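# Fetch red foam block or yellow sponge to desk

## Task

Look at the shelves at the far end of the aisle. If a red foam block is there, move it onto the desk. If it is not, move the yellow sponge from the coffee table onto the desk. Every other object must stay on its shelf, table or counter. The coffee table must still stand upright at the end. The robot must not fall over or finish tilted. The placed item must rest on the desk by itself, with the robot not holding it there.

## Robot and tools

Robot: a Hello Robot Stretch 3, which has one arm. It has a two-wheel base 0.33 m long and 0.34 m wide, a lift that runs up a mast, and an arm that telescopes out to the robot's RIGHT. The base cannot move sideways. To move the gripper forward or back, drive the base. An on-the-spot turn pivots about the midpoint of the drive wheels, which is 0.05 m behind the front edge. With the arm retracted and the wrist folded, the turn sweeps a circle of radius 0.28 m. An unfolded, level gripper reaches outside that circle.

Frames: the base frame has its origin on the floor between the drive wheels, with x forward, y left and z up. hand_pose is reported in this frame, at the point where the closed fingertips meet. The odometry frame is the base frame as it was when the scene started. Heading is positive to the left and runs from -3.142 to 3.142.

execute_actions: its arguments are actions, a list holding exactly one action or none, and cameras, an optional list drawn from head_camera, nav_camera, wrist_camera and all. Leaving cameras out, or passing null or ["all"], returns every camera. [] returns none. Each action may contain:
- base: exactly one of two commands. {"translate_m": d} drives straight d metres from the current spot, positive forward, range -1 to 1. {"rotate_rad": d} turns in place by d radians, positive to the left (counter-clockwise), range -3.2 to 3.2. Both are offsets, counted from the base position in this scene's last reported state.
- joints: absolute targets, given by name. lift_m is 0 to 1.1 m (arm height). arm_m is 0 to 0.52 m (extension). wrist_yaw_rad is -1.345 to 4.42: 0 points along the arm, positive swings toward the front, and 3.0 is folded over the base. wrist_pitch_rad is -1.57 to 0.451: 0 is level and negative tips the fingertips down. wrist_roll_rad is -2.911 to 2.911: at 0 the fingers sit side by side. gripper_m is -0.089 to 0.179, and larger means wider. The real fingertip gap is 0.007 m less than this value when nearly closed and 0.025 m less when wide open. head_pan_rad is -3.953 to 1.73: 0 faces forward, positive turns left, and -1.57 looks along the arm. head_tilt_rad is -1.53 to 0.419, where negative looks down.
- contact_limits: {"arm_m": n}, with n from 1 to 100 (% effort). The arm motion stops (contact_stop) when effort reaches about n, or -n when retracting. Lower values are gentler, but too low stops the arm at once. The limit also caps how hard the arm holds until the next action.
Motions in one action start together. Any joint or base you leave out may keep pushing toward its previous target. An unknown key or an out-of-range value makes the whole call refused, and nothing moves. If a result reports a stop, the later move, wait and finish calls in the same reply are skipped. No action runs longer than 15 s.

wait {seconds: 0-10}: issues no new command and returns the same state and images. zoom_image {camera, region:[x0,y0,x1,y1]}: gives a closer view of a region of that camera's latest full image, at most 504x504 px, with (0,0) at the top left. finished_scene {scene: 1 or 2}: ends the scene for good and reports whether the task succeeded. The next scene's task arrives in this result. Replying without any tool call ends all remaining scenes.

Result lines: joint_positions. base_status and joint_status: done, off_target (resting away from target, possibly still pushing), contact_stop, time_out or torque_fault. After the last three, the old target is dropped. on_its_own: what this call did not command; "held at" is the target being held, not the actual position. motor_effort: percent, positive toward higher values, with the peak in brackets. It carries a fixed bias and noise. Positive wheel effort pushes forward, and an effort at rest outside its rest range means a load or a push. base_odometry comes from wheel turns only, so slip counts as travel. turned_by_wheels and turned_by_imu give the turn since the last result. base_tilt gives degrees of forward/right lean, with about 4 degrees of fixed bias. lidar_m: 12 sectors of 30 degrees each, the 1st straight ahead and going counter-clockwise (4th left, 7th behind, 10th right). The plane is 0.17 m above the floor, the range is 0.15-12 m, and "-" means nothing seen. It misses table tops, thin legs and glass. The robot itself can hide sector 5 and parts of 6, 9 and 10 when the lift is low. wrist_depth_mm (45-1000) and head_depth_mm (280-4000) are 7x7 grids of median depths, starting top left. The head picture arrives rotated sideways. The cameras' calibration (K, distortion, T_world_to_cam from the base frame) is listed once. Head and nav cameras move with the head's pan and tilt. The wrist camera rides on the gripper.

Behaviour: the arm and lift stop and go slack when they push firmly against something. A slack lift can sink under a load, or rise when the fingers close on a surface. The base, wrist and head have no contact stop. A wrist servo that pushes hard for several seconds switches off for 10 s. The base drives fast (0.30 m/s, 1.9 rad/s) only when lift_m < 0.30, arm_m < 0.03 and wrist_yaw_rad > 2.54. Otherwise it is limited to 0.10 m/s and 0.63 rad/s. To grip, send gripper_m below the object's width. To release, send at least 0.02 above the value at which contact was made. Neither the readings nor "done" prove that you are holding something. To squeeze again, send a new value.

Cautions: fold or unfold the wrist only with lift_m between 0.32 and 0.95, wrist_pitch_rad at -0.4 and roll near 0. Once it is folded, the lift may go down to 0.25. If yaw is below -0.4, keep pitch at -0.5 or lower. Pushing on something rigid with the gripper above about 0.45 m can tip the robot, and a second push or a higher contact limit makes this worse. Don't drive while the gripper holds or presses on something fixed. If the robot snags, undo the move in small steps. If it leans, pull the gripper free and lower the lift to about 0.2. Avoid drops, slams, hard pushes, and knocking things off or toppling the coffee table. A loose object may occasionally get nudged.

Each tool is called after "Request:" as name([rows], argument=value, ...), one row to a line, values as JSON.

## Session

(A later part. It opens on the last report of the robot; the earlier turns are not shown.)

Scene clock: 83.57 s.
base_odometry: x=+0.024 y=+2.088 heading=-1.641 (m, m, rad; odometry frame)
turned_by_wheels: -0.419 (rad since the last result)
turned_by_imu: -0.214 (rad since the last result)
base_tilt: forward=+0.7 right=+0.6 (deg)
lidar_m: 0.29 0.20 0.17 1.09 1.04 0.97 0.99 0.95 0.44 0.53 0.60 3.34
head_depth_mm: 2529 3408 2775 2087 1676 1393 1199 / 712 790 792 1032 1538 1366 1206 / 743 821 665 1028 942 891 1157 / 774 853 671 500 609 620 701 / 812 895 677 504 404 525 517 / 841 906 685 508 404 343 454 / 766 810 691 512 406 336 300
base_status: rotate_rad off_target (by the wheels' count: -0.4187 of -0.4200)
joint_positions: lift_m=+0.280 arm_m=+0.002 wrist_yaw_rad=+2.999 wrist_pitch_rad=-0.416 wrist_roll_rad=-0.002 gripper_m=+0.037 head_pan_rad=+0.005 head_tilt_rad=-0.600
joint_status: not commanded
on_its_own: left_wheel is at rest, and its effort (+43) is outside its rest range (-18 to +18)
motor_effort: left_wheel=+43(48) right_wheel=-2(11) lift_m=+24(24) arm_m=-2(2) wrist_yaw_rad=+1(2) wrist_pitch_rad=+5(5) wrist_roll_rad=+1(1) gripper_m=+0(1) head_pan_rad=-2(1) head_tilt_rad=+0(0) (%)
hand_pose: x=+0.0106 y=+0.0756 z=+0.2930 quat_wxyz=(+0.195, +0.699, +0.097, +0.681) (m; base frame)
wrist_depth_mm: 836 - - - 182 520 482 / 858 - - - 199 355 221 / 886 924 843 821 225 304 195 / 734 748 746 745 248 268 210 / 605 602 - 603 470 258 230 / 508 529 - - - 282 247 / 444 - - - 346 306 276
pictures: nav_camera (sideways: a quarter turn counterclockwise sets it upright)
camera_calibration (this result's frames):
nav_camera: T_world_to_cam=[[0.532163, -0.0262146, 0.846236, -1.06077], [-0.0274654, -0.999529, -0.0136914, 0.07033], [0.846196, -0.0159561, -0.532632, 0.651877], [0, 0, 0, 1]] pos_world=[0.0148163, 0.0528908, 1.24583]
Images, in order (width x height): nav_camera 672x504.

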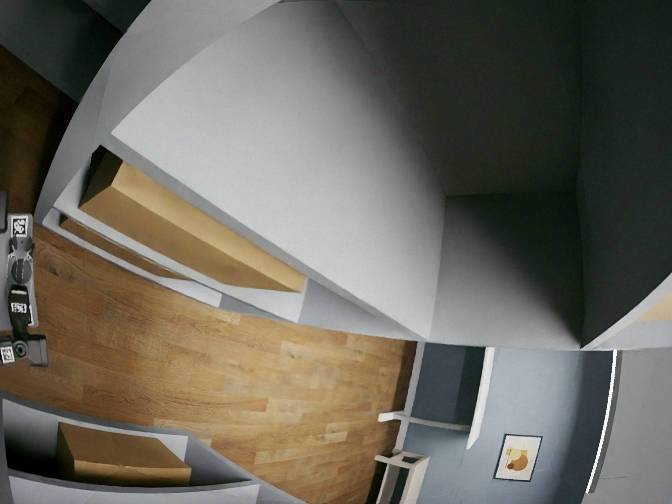

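I hit the left shelf corner. Back off.

Request:
execute_actions([
  {"base":{"translate_m":-0.25}},
], cameras=["nav_camera"])

Scene clock: 88.80 s.
base_odometry: x=+0.042 y=+2.337 heading=-1.641 (m, m, rad; odometry frame)
turned_by_wheels: +0.000 (rad since the last result)
turned_by_imu: +0.001 (rad since the last result)
base_tilt: forward=+0.7 right=+0.7 (deg)
lidar_m: 0.46 0.34 0.60 1.08 0.80 0.75 0.76 0.84 0.79 0.37 0.59 1.13
head_depth_mm: 3384 3627 2779 2081 1663 1395 1198 / 935 1057 2554 2032 1640 1393 1201 / 950 1001 1175 1240 1510 1354 1205 / 996 1018 706 839 867 1034 1143 / 1040 1033 678 579 689 739 889 / 1025 1024 684 509 633 611 627 / 898 925 691 511 425 469 626
base_status: done
joint_positions: lift_m=+0.280 arm_m=+0.002 wrist_yaw_rad=+2.999 wrist_pitch_rad=-0.416 wrist_roll_rad=-0.002 gripper_m=+0.037 head_pan_rad=+0.005 head_tilt_rad=-0.600
joint_status: not commanded
motor_effort: left_wheel=+1(28) right_wheel=-1(13) lift_m=+24(24) arm_m=-2(2) wrist_yaw_rad=+1(1) wrist_pitch_rad=+5(5) wrist_roll_rad=+1(1) gripper_m=+0(0) head_pan_rad=-2(3) head_tilt_rad=+0(0) (%)
hand_pose: x=+0.0106 y=+0.0756 z=+0.2930 quat_wxyz=(+0.195, +0.699, +0.097, +0.681) (m; base frame)
wrist_depth_mm: 653 - - - - 889 445 / 669 778 - - - 898 415 / 701 814 956 892 832 737 396 / 681 763 731 746 747 693 371 / 612 622 - 588 620 568 348 / 507 521 - - - 503 362 / 445 - - - 435 430 381
pictures: nav_camera (sideways: a quarter turn counterclockwise sets it upright)
camera_calibration (this result's frames):
nav_camera: T_world_to_cam=[[0.532163, -0.0262148, 0.846236, -1.06077], [-0.0274658, -0.999529, -0.0136914, 0.07033], [0.846196, -0.0159565, -0.532632, 0.651876], [0, 0, 0, 1]] pos_world=[0.0148164, 0.0528908, 1.24583]
Images, in order (width x height): nav_camera 672x504.

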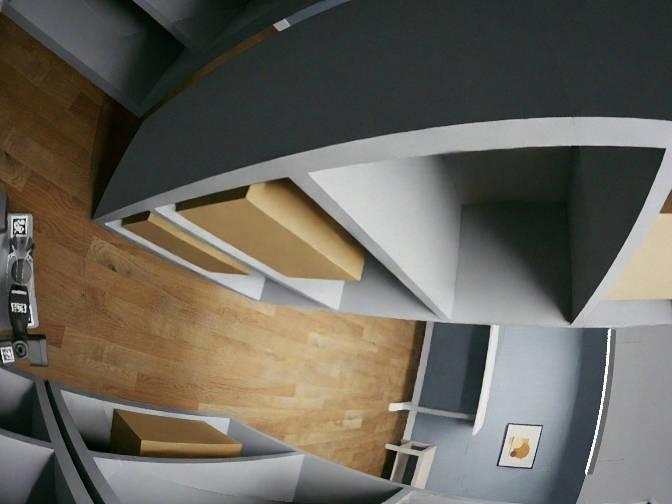

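Request:
execute_actions([
  {"base":{"rotate_rad":-0.65}},
], cameras=[])

Request:
execute_actions([
  {"base":{"translate_m":0.2}},
], cameras=["nav_camera"])

Scene clock: 92.20 s.
base_odometry: x=+0.042 y=+2.337 heading=-2.291 (m, m, rad; odometry frame)
turned_by_wheels: -0.650 (rad since the last result)
turned_by_imu: -0.656 (rad since the last result)
base_tilt: forward=+0.7 right=+0.7 (deg)
lidar_m: 0.79 0.54 0.34 0.45 1.18 0.84 0.74 0.75 0.83 0.79 0.37 0.40
head_depth_mm: 621 655 684 1226 980 861 1076 / 769 816 1206 1242 1081 1162 1153 / 977 1081 1232 1411 1560 1401 1208 / 3497 3731 2873 2135 1705 1417 1212 / 3450 3720 2884 2153 1703 1420 1210 / 3395 3713 2891 2170 1723 1429 1223 / 3194 3676 2945 2176 1467 1365 1125
base_status: done
joint_positions: lift_m=+0.280 arm_m=+0.002 wrist_yaw_rad=+2.999 wrist_pitch_rad=-0.416 wrist_roll_rad=-0.002 gripper_m=+0.037 head_pan_rad=+0.005 head_tilt_rad=-0.600
joint_status: not commanded
motor_effort: left_wheel=+1(7) right_wheel=-2(9) lift_m=+24(24) arm_m=-2(2) wrist_yaw_rad=+1(1) wrist_pitch_rad=+5(5) wrist_roll_rad=+1(1) gripper_m=+0(0) head_pan_rad=-1(2) head_tilt_rad=+0(0) (%)
hand_pose: x=+0.0106 y=+0.0755 z=+0.2930 quat_wxyz=(+0.195, +0.699, +0.097, +0.681) (m; base frame)
wrist_depth_mm: 954 - - 670 364 408 440 / - - - 728 388 431 470 / 796 796 858 820 435 469 523 / 731 744 749 716 494 527 601 / 607 599 - 604 516 551 593 / 507 522 - - - 502 503 / 446 - - - 432 429 430
pictures: none
No camera images: the call's "cameras" was empty. Leave "cameras" out to get every camera's image.

Scene clock: 94.67 s.
base_odometry: x=-0.090 y=+2.187 heading=-2.291 (m, m, rad; odometry frame)
turned_by_wheels: +0.000 (rad since the last result)
turned_by_imu: +0.000 (rad since the last result)
base_tilt: forward=+0.8 right=+0.7 (deg)
lidar_m: 0.69 0.62 0.38 0.31 0.77 1.06 0.94 0.94 0.84 0.30 0.30 0.42
head_depth_mm: 544 573 599 1128 984 821 842 / 675 721 796 1115 1016 1048 1108 / 3263 3304 2577 1152 1381 1369 1205 / 3325 3552 2839 2128 1699 1413 1212 / 3199 3575 2896 2153 1712 1423 1215 / 3150 3537 2932 2172 1720 1430 1225 / 3099 3499 2946 2189 1730 1358 1207
base_status: done
joint_positions: lift_m=+0.280 arm_m=+0.002 wrist_yaw_rad=+2.999 wrist_pitch_rad=-0.416 wrist_roll_rad=-0.002 gripper_m=+0.037 head_pan_rad=+0.005 head_tilt_rad=-0.600
joint_status: not commanded
motor_effort: left_wheel=+1(8) right_wheel=-2(7) lift_m=+24(24) arm_m=-2(2) wrist_yaw_rad=+1(2) wrist_pitch_rad=+5(5) wrist_roll_rad=+1(1) gripper_m=+0(1) head_pan_rad=-2(2) head_tilt_rad=+0(0) (%)
hand_pose: x=+0.0106 y=+0.0755 z=+0.2930 quat_wxyz=(+0.195, +0.699, +0.097, +0.681) (m; base frame)
wrist_depth_mm: 988 - 329 497 417 453 697 / - - 359 420 424 468 726 / 811 797 415 456 470 522 746 / 726 756 437 499 518 581 663 / 611 603 - 517 557 609 596 / 516 519 - - - 508 499 / 439 - - - 430 427 430
pictures: nav_camera (sideways: a quarter turn counterclockwise sets it upright)
camera_calibration (this result's frames):
nav_camera: T_world_to_cam=[[0.532163, -0.0262146, 0.846236, -1.06077], [-0.0274655, -0.999529, -0.0136914, 0.07033], [0.846196, -0.0159563, -0.532632, 0.651877], [0, 0, 0, 1]] pos_world=[0.0148163, 0.0528908, 1.24583]
Images, in order (width x height): nav_camera 672x504.

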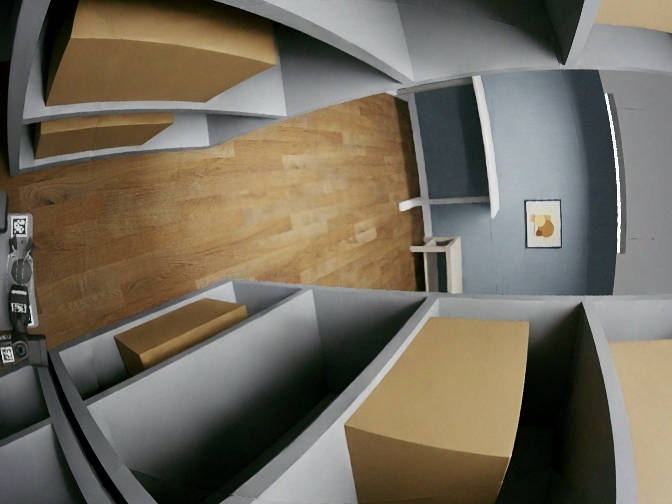

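Centred at the mouth; turn left to align.

Request:
execute_actions([
  {"base":{"rotate_rad":0.2}},
], cameras=[])

Request:
execute_actions([
  {"base":{"translate_m":0.5}},
], cameras=["nav_camera"])

Scene clock: 97.80 s.
base_odometry: x=-0.090 y=+2.187 heading=-2.091 (m, m, rad; odometry frame)
turned_by_wheels: +0.200 (rad since the last result)
turned_by_imu: +0.202 (rad since the last result)
base_tilt: forward=+0.7 right=+0.8 (deg)
lidar_m: 3.39 0.48 0.35 0.31 1.26 0.98 0.94 0.94 0.78 0.30 0.42 0.44
head_depth_mm: 3286 3145 962 1071 1044 1064 1075 / 3293 3476 2811 2109 1639 1368 1199 / 3174 3525 2807 2109 1684 1404 1208 / 3297 3550 2863 2126 1696 1412 1209 / 3169 3577 2892 2151 1714 1420 1219 / 3175 3610 2902 2167 1615 1359 1196 / 3124 3586 2558 1063 1045 1256 936
base_status: done
joint_positions: lift_m=+0.280 arm_m=+0.002 wrist_yaw_rad=+2.999 wrist_pitch_rad=-0.416 wrist_roll_rad=-0.002 gripper_m=+0.037 head_pan_rad=+0.005 head_tilt_rad=-0.600
joint_status: not commanded
motor_effort: left_wheel=-1(6) right_wheel=+1(8) lift_m=+24(24) arm_m=-2(2) wrist_yaw_rad=+1(1) wrist_pitch_rad=+5(5) wrist_roll_rad=+1(1) gripper_m=+0(0) head_pan_rad=-2(1) head_tilt_rad=+0(1) (%)
hand_pose: x=+0.0106 y=+0.0755 z=+0.2930 quat_wxyz=(+0.195, +0.699, +0.097, +0.681) (m; base frame)
wrist_depth_mm: - - - 445 421 415 409 / - - - 522 387 395 411 / 848 864 886 559 425 439 451 / 740 746 738 580 477 490 502 / 603 606 - 491 512 522 544 / 508 526 - - - 504 498 / 447 - - - 434 435 431
pictures: none
No camera images: the call's "cameras" was empty. Leave "cameras" out to get every camera's image.

Scene clock: 101.03 s.
base_odometry: x=-0.339 y=+1.753 heading=-2.091 (m, m, rad; odometry frame)
turned_by_wheels: +0.000 (rad since the last result)
turned_by_imu: -0.001 (rad since the last result)
base_tilt: forward=+0.7 right=+0.8 (deg)
lidar_m: 2.83 0.50 0.54 0.34 0.35 0.48 1.42 0.54 0.32 0.31 0.32 0.48
head_depth_mm: 2851 3009 2778 2087 1666 1395 1198 / 2843 3059 2819 2101 1680 1408 1201 / 2762 3126 2823 2111 1695 1407 1206 / 2769 3161 2857 2143 1693 1415 1215 / 2763 3141 2888 2139 1705 1420 1218 / 2760 3176 2900 2158 1721 1424 1221 / 2763 3096 2894 2175 1729 1437 1230
base_status: done
joint_positions: lift_m=+0.280 arm_m=+0.002 wrist_yaw_rad=+2.999 wrist_pitch_rad=-0.416 wrist_roll_rad=-0.002 gripper_m=+0.037 head_pan_rad=+0.005 head_tilt_rad=-0.600
joint_status: not commanded
motor_effort: left_wheel=+0(6) right_wheel=+1(10) lift_m=+24(24) arm_m=-2(2) wrist_yaw_rad=+1(1) wrist_pitch_rad=+5(5) wrist_roll_rad=+1(1) gripper_m=+1(0) head_pan_rad=-1(2) head_tilt_rad=+0(1) (%)
hand_pose: x=+0.0106 y=+0.0755 z=+0.2930 quat_wxyz=(+0.195, +0.699, +0.097, +0.681) (m; base frame)
wrist_depth_mm: 444 - 425 505 758 566 406 / 347 354 373 382 813 584 422 / 384 397 404 426 780 591 481 / 421 430 454 471 616 563 709 / 465 476 - 501 524 543 600 / 479 501 - - - 491 504 / 449 - - - 430 427 432
pictures: nav_camera (sideways: a quarter turn counterclockwise sets it upright)
camera_calibration (this result's frames):
nav_camera: T_world_to_cam=[[0.532163, -0.0262146, 0.846236, -1.06077], [-0.0274655, -0.999529, -0.0136914, 0.07033], [0.846196, -0.0159562, -0.532632, 0.651877], [0, 0, 0, 1]] pos_world=[0.0148163, 0.0528908, 1.24583]
Images, in order (width x height): nav_camera 672x504.

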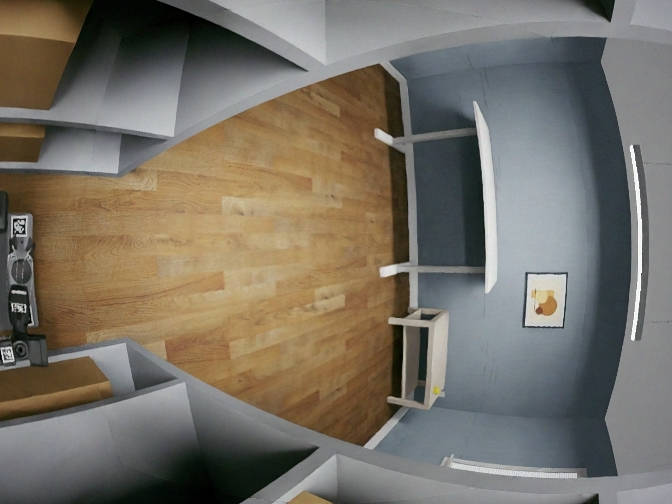

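Request:
execute_actions([
  {"base":{"translate_m":1.0}},
], cameras=[])

Request:
execute_actions([
  {"base":{"translate_m":0.75}},
], cameras=[])

Request:
execute_actions([
  {"base":{"rotate_rad":1.57},"joints":{"head_pan_rad":-1.9,"head_tilt_rad":-0.6}},
], cameras=["head_camera","nav_camera"])

Scene clock: 109.40 s.
base_odometry: x=-0.836 y=+0.886 heading=-2.091 (m, m, rad; odometry frame)
turned_by_wheels: +0.000 (rad since the last result)
turned_by_imu: -0.002 (rad since the last result)
base_tilt: forward=+0.8 right=+0.7 (deg)
lidar_m: 1.89 2.12 1.96 1.91 0.84 0.67 1.22 0.64 0.81 1.85 1.91 1.88
head_depth_mm: 1983 2203 2258 2059 1667 1394 1200 / 1952 2219 2455 2100 1685 1399 1201 / 1923 2167 2438 2101 1702 1400 1209 / 1920 2186 2477 2129 1698 1413 1213 / 1919 2206 2488 2149 1703 1418 1220 / 1910 2193 2456 2161 1723 1431 1227 / 1944 2192 2472 2162 1726 1436 1226
base_status: done
joint_positions: lift_m=+0.280 arm_m=+0.002 wrist_yaw_rad=+2.999 wrist_pitch_rad=-0.416 wrist_roll_rad=-0.002 gripper_m=+0.037 head_pan_rad=+0.005 head_tilt_rad=-0.600
joint_status: not commanded
motor_effort: left_wheel=+0(7) right_wheel=+0(9) lift_m=+24(25) arm_m=-2(2) wrist_yaw_rad=+1(1) wrist_pitch_rad=+5(4) wrist_roll_rad=+1(1) gripper_m=-1(0) head_pan_rad=-2(1) head_tilt_rad=+0(1) (%)
hand_pose: x=+0.0106 y=+0.0755 z=+0.2930 quat_wxyz=(+0.195, +0.699, +0.097, +0.681) (m; base frame)
wrist_depth_mm: - - - - - - - / - - - - - - - / 768 989 984 982 978 964 963 / 701 766 760 733 727 758 755 / 600 606 - 599 622 588 600 / 512 521 - - - 493 497 / 447 - - - 430 425 429
pictures: none
No camera images: the call's "cameras" was empty. Leave "cameras" out to get every camera's image.

Scene clock: 113.70 s.
base_odometry: x=-1.210 y=+0.235 heading=-2.092 (m, m, rad; odometry frame)
turned_by_wheels: +0.000 (rad since the last result)
turned_by_imu: -0.002 (rad since the last result)
base_tilt: forward=+0.8 right=+0.8 (deg)
lidar_m: 1.15 1.52 1.98 1.91 1.99 1.38 1.36 1.37 1.91 1.83 1.81 1.20
head_depth_mm: 1328 1433 1675 1877 1667 1395 1194 / 1327 1118 1231 1904 1681 1393 1200 / 1325 1136 1202 1829 1592 1404 1208 / 1325 1156 891 1897 1692 1414 1211 / 1320 1169 901 1899 1715 1419 1219 / 1314 1194 910 1904 1720 1422 1219 / 1318 1204 923 1880 1726 1430 1226
base_status: done
joint_positions: lift_m=+0.280 arm_m=+0.002 wrist_yaw_rad=+2.999 wrist_pitch_rad=-0.416 wrist_roll_rad=-0.002 gripper_m=+0.037 head_pan_rad=+0.005 head_tilt_rad=-0.600
joint_status: not commanded
motor_effort: left_wheel=+0(7) right_wheel=+0(9) lift_m=+24(24) arm_m=-2(2) wrist_yaw_rad=+1(1) wrist_pitch_rad=+5(5) wrist_roll_rad=+1(1) gripper_m=+0(1) head_pan_rad=-2(2) head_tilt_rad=-1(0) (%)
hand_pose: x=+0.0106 y=+0.0755 z=+0.2930 quat_wxyz=(+0.195, +0.699, +0.097, +0.681) (m; base frame)
wrist_depth_mm: - - - - - - - / - - - - - - - / - 996 984 1000 980 967 942 / 747 759 749 741 745 749 753 / 607 598 - 610 619 594 585 / 505 530 - - - 499 495 / 448 - - - 436 436 433
pictures: none
No camera images: the call's "cameras" was empty. Leave "cameras" out to get every camera's image.

Scene clock: 116.00 s.
base_odometry: x=-1.210 y=+0.235 heading=-0.522 (m, m, rad; odometry frame)
turned_by_wheels: +1.570 (rad since the last result)
turned_by_imu: +1.580 (rad since the last result)
base_tilt: forward=+0.7 right=+0.7 (deg)
lidar_m: 1.90 1.98 1.39 1.36 1.37 1.92 1.84 1.81 1.20 1.15 1.51 1.98
head_depth_mm: 1580 1777 1814 1680 1675 1393 1197 / 1524 1699 1811 1518 1630 1401 1200 / 1468 1631 1772 1942 1694 1404 1206 / 1418 1534 1761 1982 1700 1415 1210 / 1367 1174 1213 1850 1612 1420 1217 / 1323 1184 913 1849 1706 1430 1221 / 1282 1206 870 1760 1732 1436 1226
base_status: done
joint_positions: lift_m=+0.280 arm_m=+0.002 wrist_yaw_rad=+2.999 wrist_pitch_rad=-0.416 wrist_roll_rad=-0.002 gripper_m=+0.037 head_pan_rad=-1.893 head_tilt_rad=-0.600
joint_status: all done
motor_effort: left_wheel=-1(7) right_wheel=+1(12) lift_m=+24(24) arm_m=-2(2) wrist_yaw_rad=+2(1) wrist_pitch_rad=+5(5) wrist_roll_rad=+1(1) gripper_m=+1(1) head_pan_rad=-2(29) head_tilt_rad=+0(1) (%)
hand_pose: x=+0.0106 y=+0.0755 z=+0.2930 quat_wxyz=(+0.195, +0.699, +0.097, +0.681) (m; base frame)
wrist_depth_mm: - - - - - - - / - - - - - - - / - - 991 977 - 983 991 / 755 768 735 743 731 753 749 / 602 602 - 604 620 595 606 / 507 511 - - - 505 492 / 445 - - - 433 428 426
pictures: head_camera (sideways: a quarter turn clockwise sets it upright), nav_camera (sideways: a quarter turn counterclockwise sets it upright)
camera_calibration (this result's frames):
head_camera: T_world_to_cam=[[0.196749, 0.549381, -0.812078, 1.07858], [0.953295, -0.300789, 0.027475, -0.0346663], [-0.229169, -0.779555, -0.582902, 0.718285], [0, 0, 0, 1]] pos_world=[-0.0145525, -0.043035, 1.29553]
nav_camera: T_world_to_cam=[[-0.196012, -0.495443, 0.846236, -1.05632], [-0.937564, 0.347543, -0.0136914, 0.0758816], [-0.28732, -0.796084, -0.532632, 0.658791], [0, 0, 0, 1]] pos_world=[0.0533755, -0.0252674, 1.24583]
Images, in order (width x height): head_camera 896x504, nav_camera 672x504.

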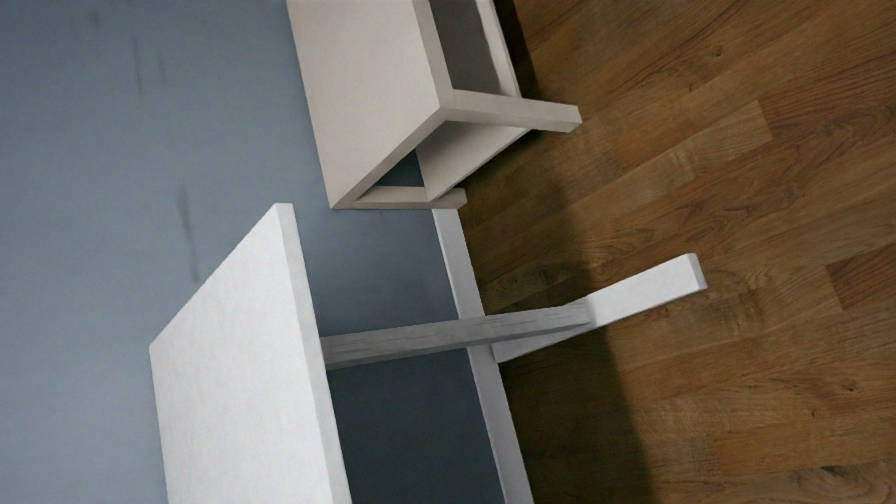

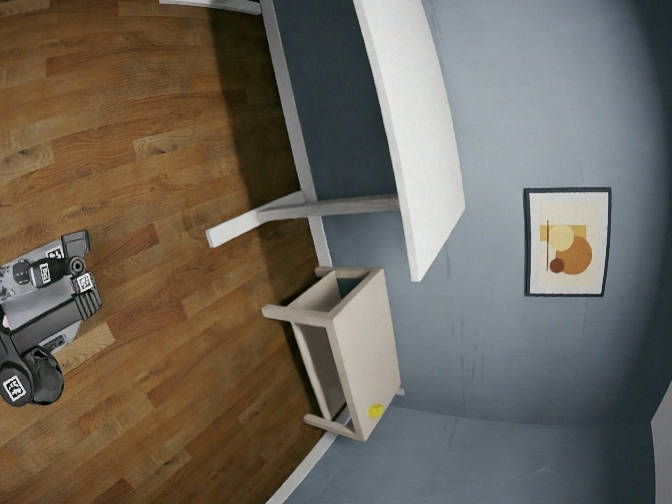

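Request:
execute_actions([
  {"base":{"rotate_rad":0.3}},
], cameras=[])

Request:
execute_actions([
  {"base":{"translate_m":-0.9}},
], cameras=[])

Request:
execute_actions([
  {"base":{"rotate_rad":-0.3},"joints":{"head_pan_rad":-1.8,"head_tilt_rad":-0.7}},
], cameras=["head_camera"])

Scene clock: 122.50 s.
base_odometry: x=-1.210 y=+0.235 heading=-0.222 (m, m, rad; odometry frame)
turned_by_wheels: +0.300 (rad since the last result)
turned_by_imu: +0.303 (rad since the last result)
base_tilt: forward=+0.7 right=+0.6 (deg)
lidar_m: 1.90 1.53 1.37 1.36 2.11 1.84 1.84 1.20 1.15 1.57 1.52 1.91
head_depth_mm: 1355 1479 1699 1882 1665 1397 1196 / 1343 1120 1690 1899 1677 1401 1200 / 1334 1136 1221 1838 1607 1405 1202 / 1330 1154 1675 1913 1695 1413 1214 / 1327 1170 902 1901 1714 1417 1218 / 1318 1183 908 1888 1722 1427 1221 / 1316 1206 923 1865 1728 1436 1222
base_status: done
joint_positions: lift_m=+0.280 arm_m=+0.002 wrist_yaw_rad=+2.999 wrist_pitch_rad=-0.416 wrist_roll_rad=-0.002 gripper_m=+0.037 head_pan_rad=-1.893 head_tilt_rad=-0.600
joint_status: not commanded
motor_effort: left_wheel=-1(6) right_wheel=+1(9) lift_m=+24(24) arm_m=-2(2) wrist_yaw_rad=+1(1) wrist_pitch_rad=+5(4) wrist_roll_rad=+1(1) gripper_m=+0(0) head_pan_rad=-2(2) head_tilt_rad=-1(0) (%)
hand_pose: x=+0.0106 y=+0.0755 z=+0.2930 quat_wxyz=(+0.195, +0.699, +0.097, +0.681) (m; base frame)
wrist_depth_mm: - - - - - - - / - - - - - - - / 975 - - - 983 963 951 / 752 760 740 728 725 728 740 / 605 594 - 604 623 608 586 / 504 526 - - - 506 491 / 453 - - - 426 428 428
pictures: none
No camera images: the call's "cameras" was empty. Leave "cameras" out to get every camera's image.

Scene clock: 127.20 s.
base_odometry: x=-2.088 y=+0.433 heading=-0.222 (m, m, rad; odometry frame)
turned_by_wheels: +0.000 (rad since the last result)
turned_by_imu: +0.003 (rad since the last result)
base_tilt: forward=+0.7 right=+0.7 (deg)
lidar_m: 2.77 1.99 1.57 1.91 1.12 0.97 0.97 0.99 1.33 0.77 1.10 2.08
head_depth_mm: 1135 1264 1425 1359 1153 1365 1197 / 1129 1261 1411 1374 1162 1339 1203 / 1124 1251 1407 1378 1169 1340 1207 / 1117 1245 1401 1391 1138 1350 1214 / 1115 1241 1394 1403 1149 1322 1220 / 1113 1234 1386 1585 1669 1424 1223 / 1103 1225 1383 1582 1718 1429 1228
base_status: done
joint_positions: lift_m=+0.280 arm_m=+0.002 wrist_yaw_rad=+2.999 wrist_pitch_rad=-0.416 wrist_roll_rad=-0.002 gripper_m=+0.037 head_pan_rad=-1.893 head_tilt_rad=-0.600
joint_status: not commanded
motor_effort: left_wheel=-1(8) right_wheel=+1(6) lift_m=+24(24) arm_m=-2(2) wrist_yaw_rad=+1(1) wrist_pitch_rad=+5(5) wrist_roll_rad=+1(1) gripper_m=+0(1) head_pan_rad=-2(2) head_tilt_rad=+0(1) (%)
hand_pose: x=+0.0106 y=+0.0755 z=+0.2930 quat_wxyz=(+0.195, +0.699, +0.097, +0.681) (m; base frame)
wrist_depth_mm: 953 - - - - - - / 971 - - - - - - / 935 - 938 - 997 967 950 / 758 738 755 727 745 749 728 / 603 605 - 596 627 605 593 / 506 516 - - - 502 510 / 448 - - - 440 433 423
pictures: none
No camera images: the call's "cameras" was empty. Leave "cameras" out to get every camera's image.

Scene clock: 128.60 s.
base_odometry: x=-2.088 y=+0.433 heading=-0.522 (m, m, rad; odometry frame)
turned_by_wheels: -0.300 (rad since the last result)
turned_by_imu: -0.303 (rad since the last result)
base_tilt: forward=+0.7 right=+0.7 (deg)
lidar_m: 2.77 2.28 1.64 1.58 1.41 1.01 0.97 1.00 0.99 0.78 0.78 1.84
head_depth_mm: 1278 1454 1665 1251 1455 1319 1151 / 1241 1405 1526 1221 1473 1327 1160 / 1210 1363 1502 1229 1455 1330 1161 / 1174 1329 1462 1240 1387 1339 1172 / 1148 1288 1437 1248 1326 1348 1173 / 1115 1249 1426 1257 1124 1330 1178 / 1091 1219 1383 1302 1125 1356 1184
base_status: done
joint_positions: lift_m=+0.280 arm_m=+0.002 wrist_yaw_rad=+2.999 wrist_pitch_rad=-0.416 wrist_roll_rad=-0.002 gripper_m=+0.037 head_pan_rad=-1.807 head_tilt_rad=-0.692
joint_status: all done
motor_effort: left_wheel=+1(8) right_wheel=-2(9) lift_m=+23(24) arm_m=-3(2) wrist_yaw_rad=+1(1) wrist_pitch_rad=+5(5) wrist_roll_rad=+1(1) gripper_m=-1(1) head_pan_rad=+1(8) head_tilt_rad=-2(11) (%)
hand_pose: x=+0.0106 y=+0.0755 z=+0.2930 quat_wxyz=(+0.195, +0.699, +0.097, +0.681) (m; base frame)
wrist_depth_mm: - - - - - - - / - - - - - - - / - - 974 972 955 969 954 / 759 748 741 734 743 736 719 / 588 604 - 597 610 605 609 / 503 516 - - - 507 501 / 451 - - - 438 430 430
pictures: head_camera (sideways: a quarter turn clockwise sets it upright)
camera_calibration (this result's frames):
head_camera: T_world_to_cam=[[0.16574, 0.634163, -0.755227, 1.00466], [0.974976, -0.220429, 0.0288711, -0.0366127], [-0.148165, -0.741113, -0.654827, 0.811355], [0, 0, 0, 1]] pos_world=[-0.010601, -0.0438827, 1.2911]
Images, in order (width x height): head_camera 896x504.

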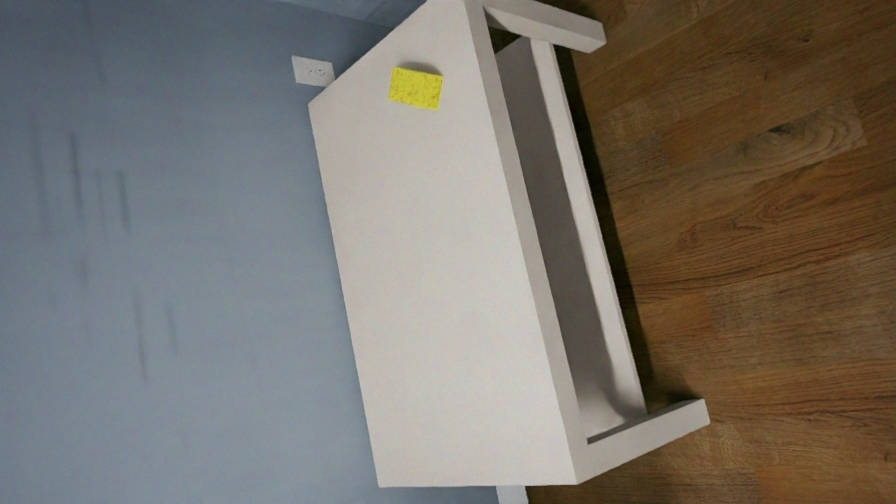

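Request:
execute_actions([
  {"base":{"translate_m":-0.47},"joints":{"lift_m":0.6,"wrist_pitch_rad":-0.4}},
], cameras=[])

Request:
execute_actions([
  {"joints":{"wrist_yaw_rad":0,"gripper_m":0.13,"arm_m":0.3,"head_pan_rad":-1.57,"head_tilt_rad":-0.8}},
], cameras=["head_camera","wrist_camera"])

Scene clock: 138.33 s.
base_odometry: x=-2.495 y=+0.667 heading=-0.522 (m, m, rad; odometry frame)
turned_by_wheels: +0.000 (rad since the last result)
turned_by_imu: +0.002 (rad since the last result)
base_tilt: forward=+0.7 right=+0.7 (deg)
lidar_m: 3.23 2.30 1.69 2.14 0.73 0.52 0.50 0.52 0.70 0.79 1.00 1.43
head_depth_mm: 820 878 944 1019 1114 1208 1151 / 991 1075 1183 1307 1452 1324 1188 / 1191 1332 1522 1733 1567 1333 1183 / 1184 1337 1529 1325 1355 1343 1179 / 1156 1298 1455 1209 1366 1352 1192 / 1130 1261 1435 1254 1305 1353 1176 / 1099 1230 1390 1263 1123 1329 1181
base_status: done
joint_positions: lift_m=+0.600 arm_m=+0.002 wrist_yaw_rad=+2.999 wrist_pitch_rad=-0.416 wrist_roll_rad=-0.002 gripper_m=+0.037 head_pan_rad=-1.807 head_tilt_rad=-0.692
joint_status: all done
motor_effort: left_wheel=+1(9) right_wheel=-2(10) lift_m=+29(33) arm_m=-2(2) wrist_yaw_rad=+1(1) wrist_pitch_rad=+5(5) wrist_roll_rad=+1(1) gripper_m=+0(1) head_pan_rad=+3(2) head_tilt_rad=-2(3) (%)
hand_pose: x=+0.0106 y=+0.0755 z=+0.6128 quat_wxyz=(+0.195, +0.699, +0.097, +0.681) (m; base frame)
wrist_depth_mm: 704 - - - - - - / 703 887 - - - - - / 704 931 - - - - - / 677 960 - - - - - / 667 - - - - - - / 660 891 - 890 - 897 884 / 642 773 755 795 782 766 773
pictures: none
No camera images: the call's "cameras" was empty. Leave "cameras" out to get every camera's image.

Scene clock: 141.73 s.
base_odometry: x=-2.495 y=+0.667 heading=-0.522 (m, m, rad; odometry frame)
turned_by_wheels: +0.000 (rad since the last result)
turned_by_imu: +0.000 (rad since the last result)
base_tilt: forward=+0.7 right=+0.7 (deg)
lidar_m: 3.23 2.30 1.68 2.14 0.73 0.52 0.50 0.52 0.69 0.79 0.99 1.43
head_depth_mm: 1194 1344 1505 1539 1416 1283 - / 1185 1366 1606 1718 - 1271 1123 / 1181 1359 1340 1168 1399 1274 1130 / 1175 1357 1347 1174 1407 1281 1135 / 1170 1344 1361 1184 1418 1285 1139 / 1164 1336 1373 1162 1428 1291 1141 / 1163 1336 1388 1170 1421 1292 1148
base_status: not commanded
joint_positions: lift_m=+0.600 arm_m=+0.300 wrist_yaw_rad=+0.002 wrist_pitch_rad=-0.416 wrist_roll_rad=-0.002 gripper_m=+0.130 head_pan_rad=-1.577 head_tilt_rad=-0.790
joint_status: all done
motor_effort: left_wheel=+1(1) right_wheel=-2(2) lift_m=+29(29) arm_m=+3(6) wrist_yaw_rad=-1(2) wrist_pitch_rad=+5(5) wrist_roll_rad=+1(1) gripper_m=+0(83) head_pan_rad=+4(15) head_tilt_rad=-4(11) (%)
hand_pose: x=-0.0211 y=-0.6693 z=+0.6128 quat_wxyz=(+0.693, +0.147, -0.691, -0.146) (m; base frame)
wrist_depth_mm: 736 737 730 743 716 704 576 / 833 793 808 790 797 759 575 / 686 665 670 660 710 798 575 / 509 506 516 460 479 887 564 / 416 422 412 405 405 806 571 / 358 370 353 355 357 - 562 / 615 606 615 599 447 724 545
pictures: head_camera (sideways: a quarter turn clockwise sets it upright), wrist_camera
camera_calibration (this result's frames):
head_camera: T_world_to_cam=[[0.0172206, 0.726184, -0.687284, 0.91702], [0.999536, 0.00478215, 0.0300972, -0.0383551], [0.0251428, -0.687483, -0.725765, 0.902562], [0, 0, 0, 1]] pos_world=[-0.000147348, -0.0452453, 1.28646]
wrist_camera: T_world_to_cam=[[-0.997972, -0.0628984, 0.00980231, -0.0654702], [-0.0436845, 0.564677, -0.824155, 0.914083], [0.0463029, -0.822912, -0.566279, -0.0397736], [0, 0, 0, 1]] pos_world=[-0.0235645, -0.55301, 0.731465]
Images, in order (width x height): head_camera 896x504, wrist_camera 644x364.

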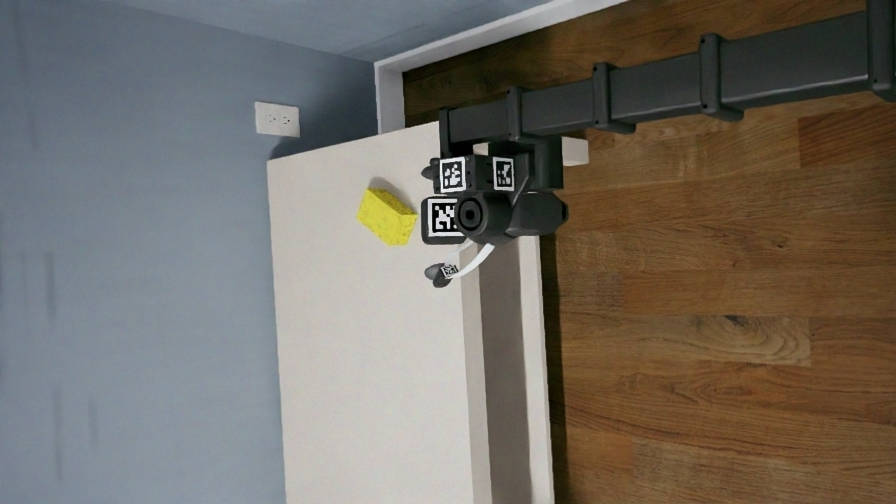

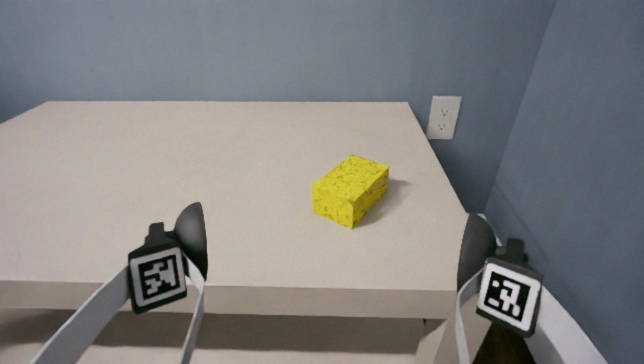

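Request:
execute_actions([
  {"base":{"translate_m":-0.025},"joints":{"gripper_m":0.175,"arm_m":0.42,"wrist_pitch_rad":-0.5,"wrist_yaw_rad":-0.3,"lift_m":0.56}},
], cameras=["head_camera","wrist_camera"])

Scene clock: 146.67 s.
base_odometry: x=-2.517 y=+0.680 heading=-0.522 (m, m, rad; odometry frame)
turned_by_wheels: +0.000 (rad since the last result)
turned_by_imu: +0.000 (rad since the last result)
base_tilt: forward=+0.7 right=+0.7 (deg)
lidar_m: 3.26 2.32 1.69 2.03 0.69 0.50 0.48 0.49 0.66 0.78 1.01 1.45
head_depth_mm: 1188 1317 1436 1477 1402 1263 1134 / 1190 1366 1606 1729 1462 1245 1114 / 1183 1362 1376 - 1398 1269 1127 / 1177 1349 1352 1163 1404 1277 1132 / 1172 1345 1361 1186 1416 1284 1139 / 1168 1344 1371 1165 1418 1288 1141 / 1166 1332 1377 1167 1429 1298 1152
base_status: done
joint_positions: lift_m=+0.560 arm_m=+0.420 wrist_yaw_rad=-0.298 wrist_pitch_rad=-0.512 wrist_roll_rad=-0.002 gripper_m=+0.175 head_pan_rad=-1.577 head_tilt_rad=-0.790
joint_status: all done
motor_effort: left_wheel=+1(2) right_wheel=-2(8) lift_m=+18(21) arm_m=+3(4) wrist_yaw_rad=-1(1) wrist_pitch_rad=+3(4) wrist_roll_rad=+1(1) gripper_m=+0(84) head_pan_rad=+2(3) head_tilt_rad=-3(3) (%)
hand_pose: x=-0.0837 y=-0.7669 z=+0.5524 quat_wxyz=(+0.651, +0.076, -0.702, -0.279) (m; base frame)
wrist_depth_mm: 535 567 604 660 680 490 369 / 581 604 616 715 753 508 387 / 462 465 456 479 815 522 392 / 373 370 307 360 836 544 401 / 309 308 288 305 725 597 409 / 273 263 265 262 271 623 394 / 226 231 230 242 296 613 -
pictures: head_camera (sideways: a quarter turn clockwise sets it upright), wrist_camera
camera_calibration (this result's frames):
head_camera: T_world_to_cam=[[0.0171891, 0.726194, -0.687275, 0.917007], [0.999535, 0.00482524, 0.0300973, -0.0383552], [0.0251728, -0.687473, -0.725774, 0.902574], [0, 0, 0, 1]] pos_world=[-0.000145378, -0.0452454, 1.28645]
wrist_camera: T_world_to_cam=[[-0.972134, 0.234392, 0.00390418, 0.0999166], [0.147684, 0.62528, -0.766299, 0.947217], [-0.182055, -0.74437, -0.642472, -0.068121], [0, 0, 0, 1]] pos_world=[-0.0551581, -0.666403, 0.681696]
Images, in order (width x height): head_camera 896x504, wrist_camera 644x364.

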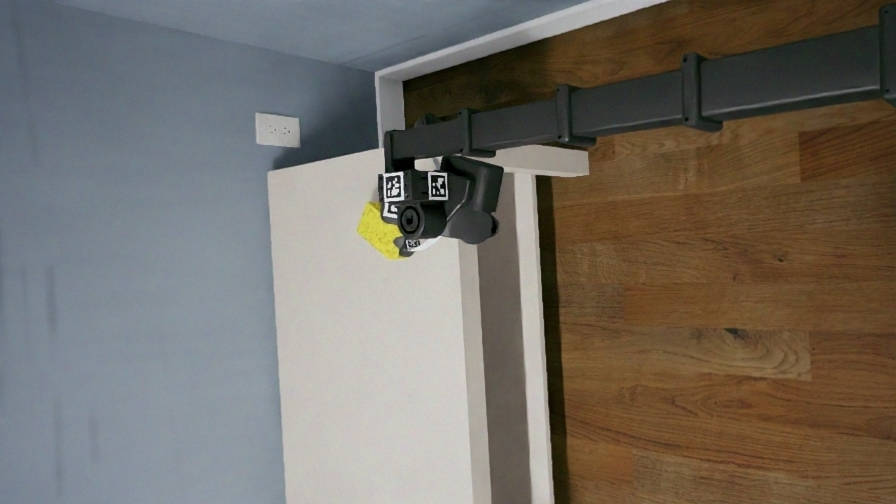

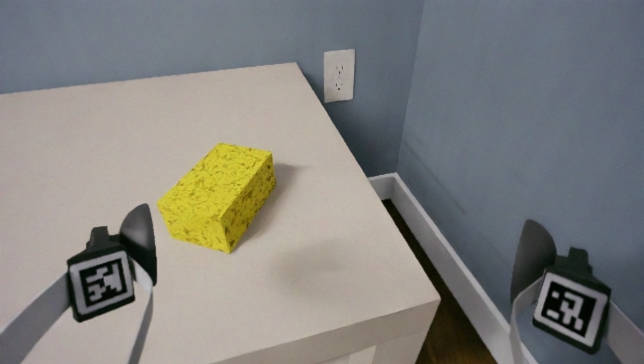

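Request:
execute_actions([
  {"base":{"translate_m":0.065},"joints":{"lift_m":0.51}},
], cameras=[])

Request:
execute_actions([
  {"joints":{"arm_m":0.51}},
], cameras=[])

Request:
execute_actions([
  {"joints":{"lift_m":0.487}},
], cameras=["wrist_camera"])

Scene clock: 151.73 s.
base_odometry: x=-2.460 y=+0.647 heading=-0.522 (m, m, rad; odometry frame)
turned_by_wheels: +0.000 (rad since the last result)
turned_by_imu: +0.000 (rad since the last result)
base_tilt: forward=+0.7 right=+0.8 (deg)
lidar_m: 3.18 2.27 1.67 2.08 0.79 0.56 0.54 0.56 0.75 0.80 0.97 1.40
head_depth_mm: 1190 1372 1535 1623 1450 1263 1120 / 1187 1364 1567 1583 1479 1288 1119 / 1180 1358 1341 1164 1428 1277 1129 / 1173 1356 1351 1180 1406 1276 1132 / 1174 1346 1363 1179 1412 1285 1137 / 1165 1339 1372 1165 1421 1292 1141 / 1162 1333 1381 1168 1433 1295 1147
base_status: done
joint_positions: lift_m=+0.510 arm_m=+0.420 wrist_yaw_rad=-0.298 wrist_pitch_rad=-0.512 wrist_roll_rad=-0.002 gripper_m=+0.175 head_pan_rad=-1.577 head_tilt_rad=-0.790
joint_status: all done
motor_effort: left_wheel=+1(4) right_wheel=-2(5) lift_m=+17(17) arm_m=+3(3) wrist_yaw_rad=-2(1) wrist_pitch_rad=+3(4) wrist_roll_rad=+1(1) gripper_m=+0(0) head_pan_rad=+3(3) head_tilt_rad=-3(3) (%)
hand_pose: x=-0.0837 y=-0.7669 z=+0.5024 quat_wxyz=(+0.651, +0.076, -0.702, -0.279) (m; base frame)
wrist_depth_mm: 539 577 594 639 694 573 422 / 486 476 470 477 771 602 432 / 361 360 329 295 368 609 455 / 291 288 275 276 285 596 467 / 240 251 240 240 235 241 473 / 213 204 205 211 226 259 457 / 178 186 201 458 352 610 -
pictures: none
No camera images: the call's "cameras" was empty. Leave "cameras" out to get every camera's image.

Scene clock: 153.63 s.
base_odometry: x=-2.460 y=+0.647 heading=-0.522 (m, m, rad; odometry frame)
turned_by_wheels: +0.000 (rad since the last result)
turned_by_imu: +0.000 (rad since the last result)
base_tilt: forward=+0.7 right=+0.8 (deg)
lidar_m: 3.19 2.27 1.67 2.08 0.79 0.56 0.54 0.56 0.75 0.79 0.97 1.41
head_depth_mm: 1193 1376 1544 1609 1441 1260 1123 / 1184 1363 1559 1578 1474 - 1116 / 1181 1358 1360 1412 1426 1273 1130 / 1178 1350 1350 1179 1404 1278 1133 / 1168 1342 1365 1181 1411 1286 1140 / 1167 1339 1377 1166 1420 1289 1145 / 1162 1339 1384 1171 1429 1296 1149
base_status: not commanded
joint_positions: lift_m=+0.510 arm_m=+0.510 wrist_yaw_rad=-0.298 wrist_pitch_rad=-0.512 wrist_roll_rad=-0.002 gripper_m=+0.175 head_pan_rad=-1.577 head_tilt_rad=-0.790
joint_status: all done
motor_effort: left_wheel=+1(1) right_wheel=-2(2) lift_m=+18(18) arm_m=+3(5) wrist_yaw_rad=-1(1) wrist_pitch_rad=+4(4) wrist_roll_rad=+1(1) gripper_m=+2(0) head_pan_rad=+3(1) head_tilt_rad=-2(4) (%)
hand_pose: x=-0.0837 y=-0.8568 z=+0.5024 quat_wxyz=(+0.651, +0.076, -0.702, -0.279) (m; base frame)
wrist_depth_mm: 462 491 542 569 608 566 427 / 480 474 464 466 678 587 439 / 362 357 353 355 374 613 439 / 289 289 285 215 285 606 461 / 241 247 224 188 238 242 476 / 212 203 204 199 204 203 458 / 178 181 180 178 179 179 -
pictures: none
No camera images: the call's "cameras" was empty. Leave "cameras" out to get every camera's image.

Scene clock: 154.60 s.
base_odometry: x=-2.460 y=+0.647 heading=-0.522 (m, m, rad; odometry frame)
turned_by_wheels: +0.000 (rad since the last result)
turned_by_imu: +0.000 (rad since the last result)
base_tilt: forward=+0.6 right=+0.8 (deg)
lidar_m: 3.18 2.28 1.67 2.08 0.79 0.57 0.54 0.56 0.75 0.80 0.97 1.41
head_depth_mm: 1191 1364 1537 1612 1452 1265 1121 / 1187 1364 1566 1388 1473 - 1114 / 1182 1358 1340 1407 1423 1270 1124 / 1176 1352 1356 1183 1407 1279 1130 / 1174 1348 1369 1186 1411 1282 1139 / 1171 1338 1371 1162 1425 1297 1146 / 1166 1335 1385 1164 1432 1294 1146
base_status: not commanded
joint_positions: lift_m=+0.487 arm_m=+0.510 wrist_yaw_rad=-0.298 wrist_pitch_rad=-0.512 wrist_roll_rad=-0.002 gripper_m=+0.175 head_pan_rad=-1.577 head_tilt_rad=-0.790
joint_status: all done
motor_effort: left_wheel=+2(1) right_wheel=-2(2) lift_m=+17(19) arm_m=+3(3) wrist_yaw_rad=-1(1) wrist_pitch_rad=+4(3) wrist_roll_rad=+1(1) gripper_m=+0(0) head_pan_rad=+4(2) head_tilt_rad=-3(3) (%)
hand_pose: x=-0.0837 y=-0.8568 z=+0.4794 quat_wxyz=(+0.651, +0.076, -0.702, -0.279) (m; base frame)
wrist_depth_mm: 467 492 518 566 617 567 424 / 420 417 409 404 672 594 432 / 318 311 308 221 304 610 445 / 253 250 192 183 246 256 463 / 211 217 196 180 208 208 460 / - 177 178 179 177 177 181 / 156 158 157 156 157 156 -
pictures: wrist_camera
camera_calibration (this result's frames):
wrist_camera: T_world_to_cam=[[-0.972117, 0.234466, 0.00388935, 0.121355], [0.147775, 0.625399, -0.766184, 0.947566], [-0.182076, -0.744246, -0.642609, -0.181845], [0, 0, 0, 1]] pos_world=[-0.055165, -0.756398, 0.608683]
Images, in order (width x height): wrist_camera 644x364.

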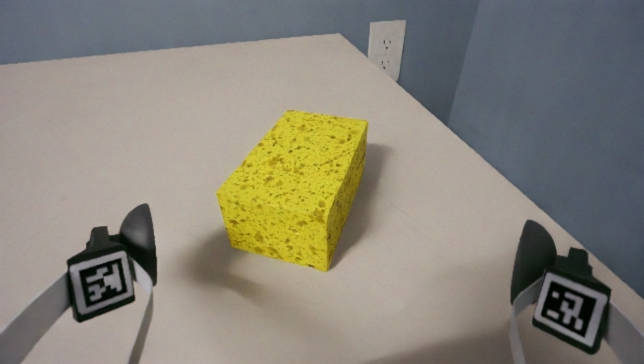

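Request:
execute_actions([
  {"joints":{"gripper_m":0.02}},
], cameras=["wrist_camera"])

Request:
execute_actions([
  {"joints":{"lift_m":0.6}},
], cameras=["wrist_camera"])

Scene clock: 158.63 s.
base_odometry: x=-2.460 y=+0.647 heading=-0.522 (m, m, rad; odometry frame)
turned_by_wheels: +0.000 (rad since the last result)
turned_by_imu: +0.000 (rad since the last result)
base_tilt: forward=+0.6 right=+0.7 (deg)
lidar_m: 3.17 2.27 1.67 2.08 0.79 0.56 0.54 0.56 0.75 0.80 0.97 1.40
head_depth_mm: 1187 1374 1541 1616 1446 1258 1120 / 1187 1361 1573 1208 1479 - 1114 / 1182 1358 1343 - 1431 1271 1131 / 1182 1349 1352 1206 1407 1278 1133 / 1170 1345 1365 1180 1410 1282 1140 / 1170 1341 1371 1161 1421 1286 1144 / 1164 1335 1383 1170 1430 1299 1149
base_status: not commanded
joint_positions: lift_m=+0.487 arm_m=+0.510 wrist_yaw_rad=-0.298 wrist_pitch_rad=-0.512 wrist_roll_rad=-0.002 gripper_m=+0.020 head_pan_rad=-1.577 head_tilt_rad=-0.790
joint_status: all done
motor_effort: left_wheel=+1(1) right_wheel=-2(2) lift_m=+17(18) arm_m=+3(3) wrist_yaw_rad=-1(1) wrist_pitch_rad=+4(3) wrist_roll_rad=+1(1) gripper_m=+0(85) head_pan_rad=+2(3) head_tilt_rad=-3(3) (%)
hand_pose: x=-0.0837 y=-0.8568 z=+0.4794 quat_wxyz=(+0.651, +0.076, -0.702, -0.279) (m; base frame)
wrist_depth_mm: 472 500 519 553 599 575 426 / 418 418 408 409 671 587 443 / 316 313 307 219 307 601 448 / 251 251 239 178 247 254 465 / 210 209 205 187 210 205 446 / 180 180 181 173 183 178 177 / 158 158 158 157 155 156 155
pictures: wrist_camera
camera_calibration (this result's frames):
wrist_camera: T_world_to_cam=[[-0.972117, 0.234465, 0.00388947, 0.121355], [0.147775, 0.625399, -0.766184, 0.947566], [-0.182076, -0.744246, -0.642609, -0.181845], [0, 0, 0, 1]] pos_world=[-0.055165, -0.756398, 0.608683]
Images, in order (width x height): wrist_camera 644x364.

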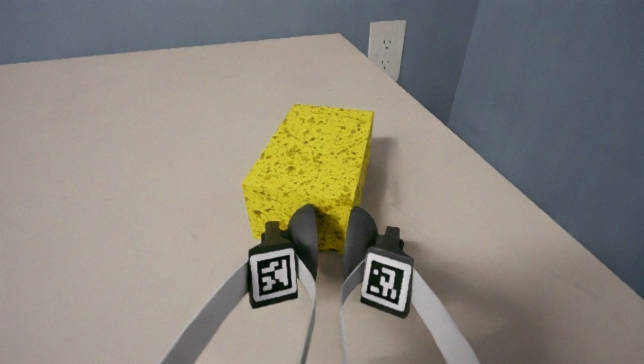

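Scene clock: 160.50 s.
base_odometry: x=-2.460 y=+0.647 heading=-0.522 (m, m, rad; odometry frame)
turned_by_wheels: +0.000 (rad since the last result)
turned_by_imu: +0.000 (rad since the last result)
base_tilt: forward=+0.7 right=+0.8 (deg)
lidar_m: 3.18 2.27 1.66 2.08 0.79 0.56 0.54 0.56 0.75 0.80 0.97 1.40
head_depth_mm: 1194 1378 1534 1607 1445 1272 - / 1187 1363 1566 1695 - 1245 1124 / 1181 1363 1423 1143 1424 1276 1127 / 1181 1355 1393 1176 1412 1276 1133 / 1169 1345 1361 1184 1414 1283 1136 / 1165 1344 1375 1164 1423 1288 1142 / 1163 1333 1387 1169 1427 1297 1146
base_status: not commanded
joint_positions: lift_m=+0.600 arm_m=+0.510 wrist_yaw_rad=-0.298 wrist_pitch_rad=-0.513 wrist_roll_rad=-0.002 gripper_m=+0.020 head_pan_rad=-1.577 head_tilt_rad=-0.790
joint_status: all done
motor_effort: left_wheel=+1(1) right_wheel=-2(2) lift_m=+29(29) arm_m=+3(3) wrist_yaw_rad=-1(1) wrist_pitch_rad=+4(4) wrist_roll_rad=+1(1) gripper_m=+0(1) head_pan_rad=+2(2) head_tilt_rad=-3(3) (%)
hand_pose: x=-0.0837 y=-0.8568 z=+0.5918 quat_wxyz=(+0.651, +0.076, -0.702, -0.279) (m; base frame)
wrist_depth_mm: 466 488 525 570 607 573 425 / 504 545 598 626 684 589 438 / 530 539 520 538 779 624 447 / 437 428 429 425 826 629 465 / 358 359 361 302 366 670 483 / 308 310 316 253 316 625 483 / 269 269 268 262 268 274 501
pictures: wrist_camera
camera_calibration (this result's frames):
wrist_camera: T_world_to_cam=[[-0.972117, 0.234465, 0.00387133, 0.120931], [0.147841, 0.625614, -0.765997, 1.0337], [-0.182021, -0.744066, -0.642833, -0.109321], [0, 0, 0, 1]] pos_world=[-0.0551636, -0.756395, 0.72107]
Images, in order (width x height): wrist_camera 644x364.

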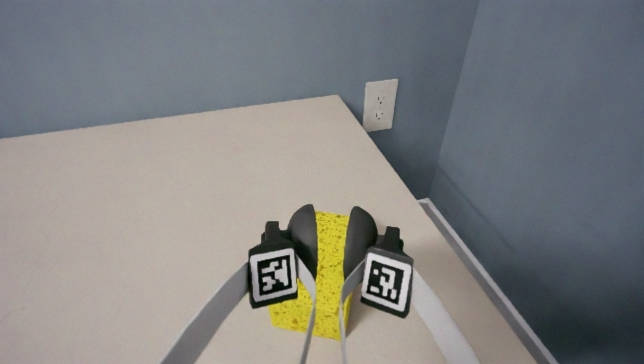

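Request:
execute_actions([
  {"base":{"translate_m":-0.085},"joints":{"gripper_m":0.12,"arm_m":0.44,"wrist_yaw_rad":0,"wrist_pitch_rad":-0.2,"lift_m":0.45}},
], cameras=["wrist_camera"])

Scene clock: 166.13 s.
base_odometry: x=-2.534 y=+0.690 heading=-0.521 (m, m, rad; odometry frame)
turned_by_wheels: +0.000 (rad since the last result)
turned_by_imu: +0.001 (rad since the last result)
base_tilt: forward=+0.8 right=+0.8 (deg)
lidar_m: 3.28 2.33 1.69 1.94 0.67 0.48 0.46 0.47 0.63 0.78 1.02 1.47
head_depth_mm: 1171 1311 1380 1420 1385 1261 1121 / 1185 1368 1610 1705 1468 1284 1111 / 1180 1358 1428 1184 1398 1276 1130 / 1177 1355 1353 1168 1425 1273 1134 / 1175 1347 1361 1181 1414 1288 1141 / 1171 1343 1373 1165 1424 1288 1139 / 1168 1331 1380 1166 1427 1297 1152
base_status: done
joint_positions: lift_m=+0.450 arm_m=+0.440 wrist_yaw_rad=-0.002 wrist_pitch_rad=-0.220 wrist_roll_rad=-0.002 gripper_m=+0.120 head_pan_rad=-1.577 head_tilt_rad=-0.790
joint_status: all done
motor_effort: left_wheel=+1(2) right_wheel=-2(8) lift_m=+17(25) arm_m=-4(8) wrist_yaw_rad=+3(2) wrist_pitch_rad=+6(6) wrist_roll_rad=+1(1) gripper_m=+0(79) head_pan_rad=+2(2) head_tilt_rad=-2(4) (%)
hand_pose: x=-0.0220 y=-0.8300 z=+0.5095 quat_wxyz=(+0.704, +0.077, -0.702, -0.079) (m; base frame)
wrist_depth_mm: 599 607 595 592 579 586 510 / 647 628 622 629 625 612 512 / 631 629 633 644 646 660 509 / 397 394 397 277 399 678 507 / 283 284 257 224 284 721 509 / 221 226 223 222 222 - 501 / 190 183 183 182 184 177 472
pictures: wrist_camera
camera_calibration (this result's frames):
wrist_camera: T_world_to_cam=[[-0.998211, -0.0558058, 0.0214469, -0.0755596], [-0.0417446, 0.393802, -0.918247, 0.82576], [0.0427977, -0.9175, -0.395427, -0.396112], [0, 0, 0, 1]] pos_world=[-0.0240007, -0.692835, 0.603239]
Images, in order (width x height): wrist_camera 644x364.

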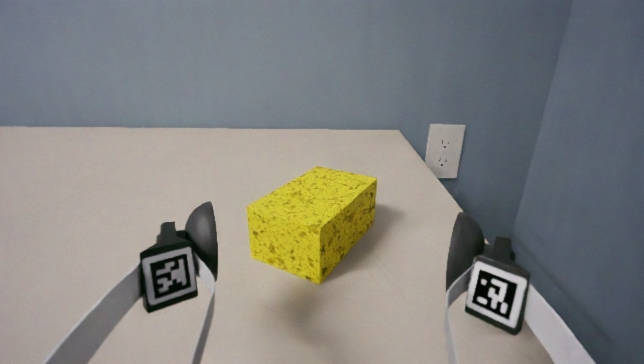

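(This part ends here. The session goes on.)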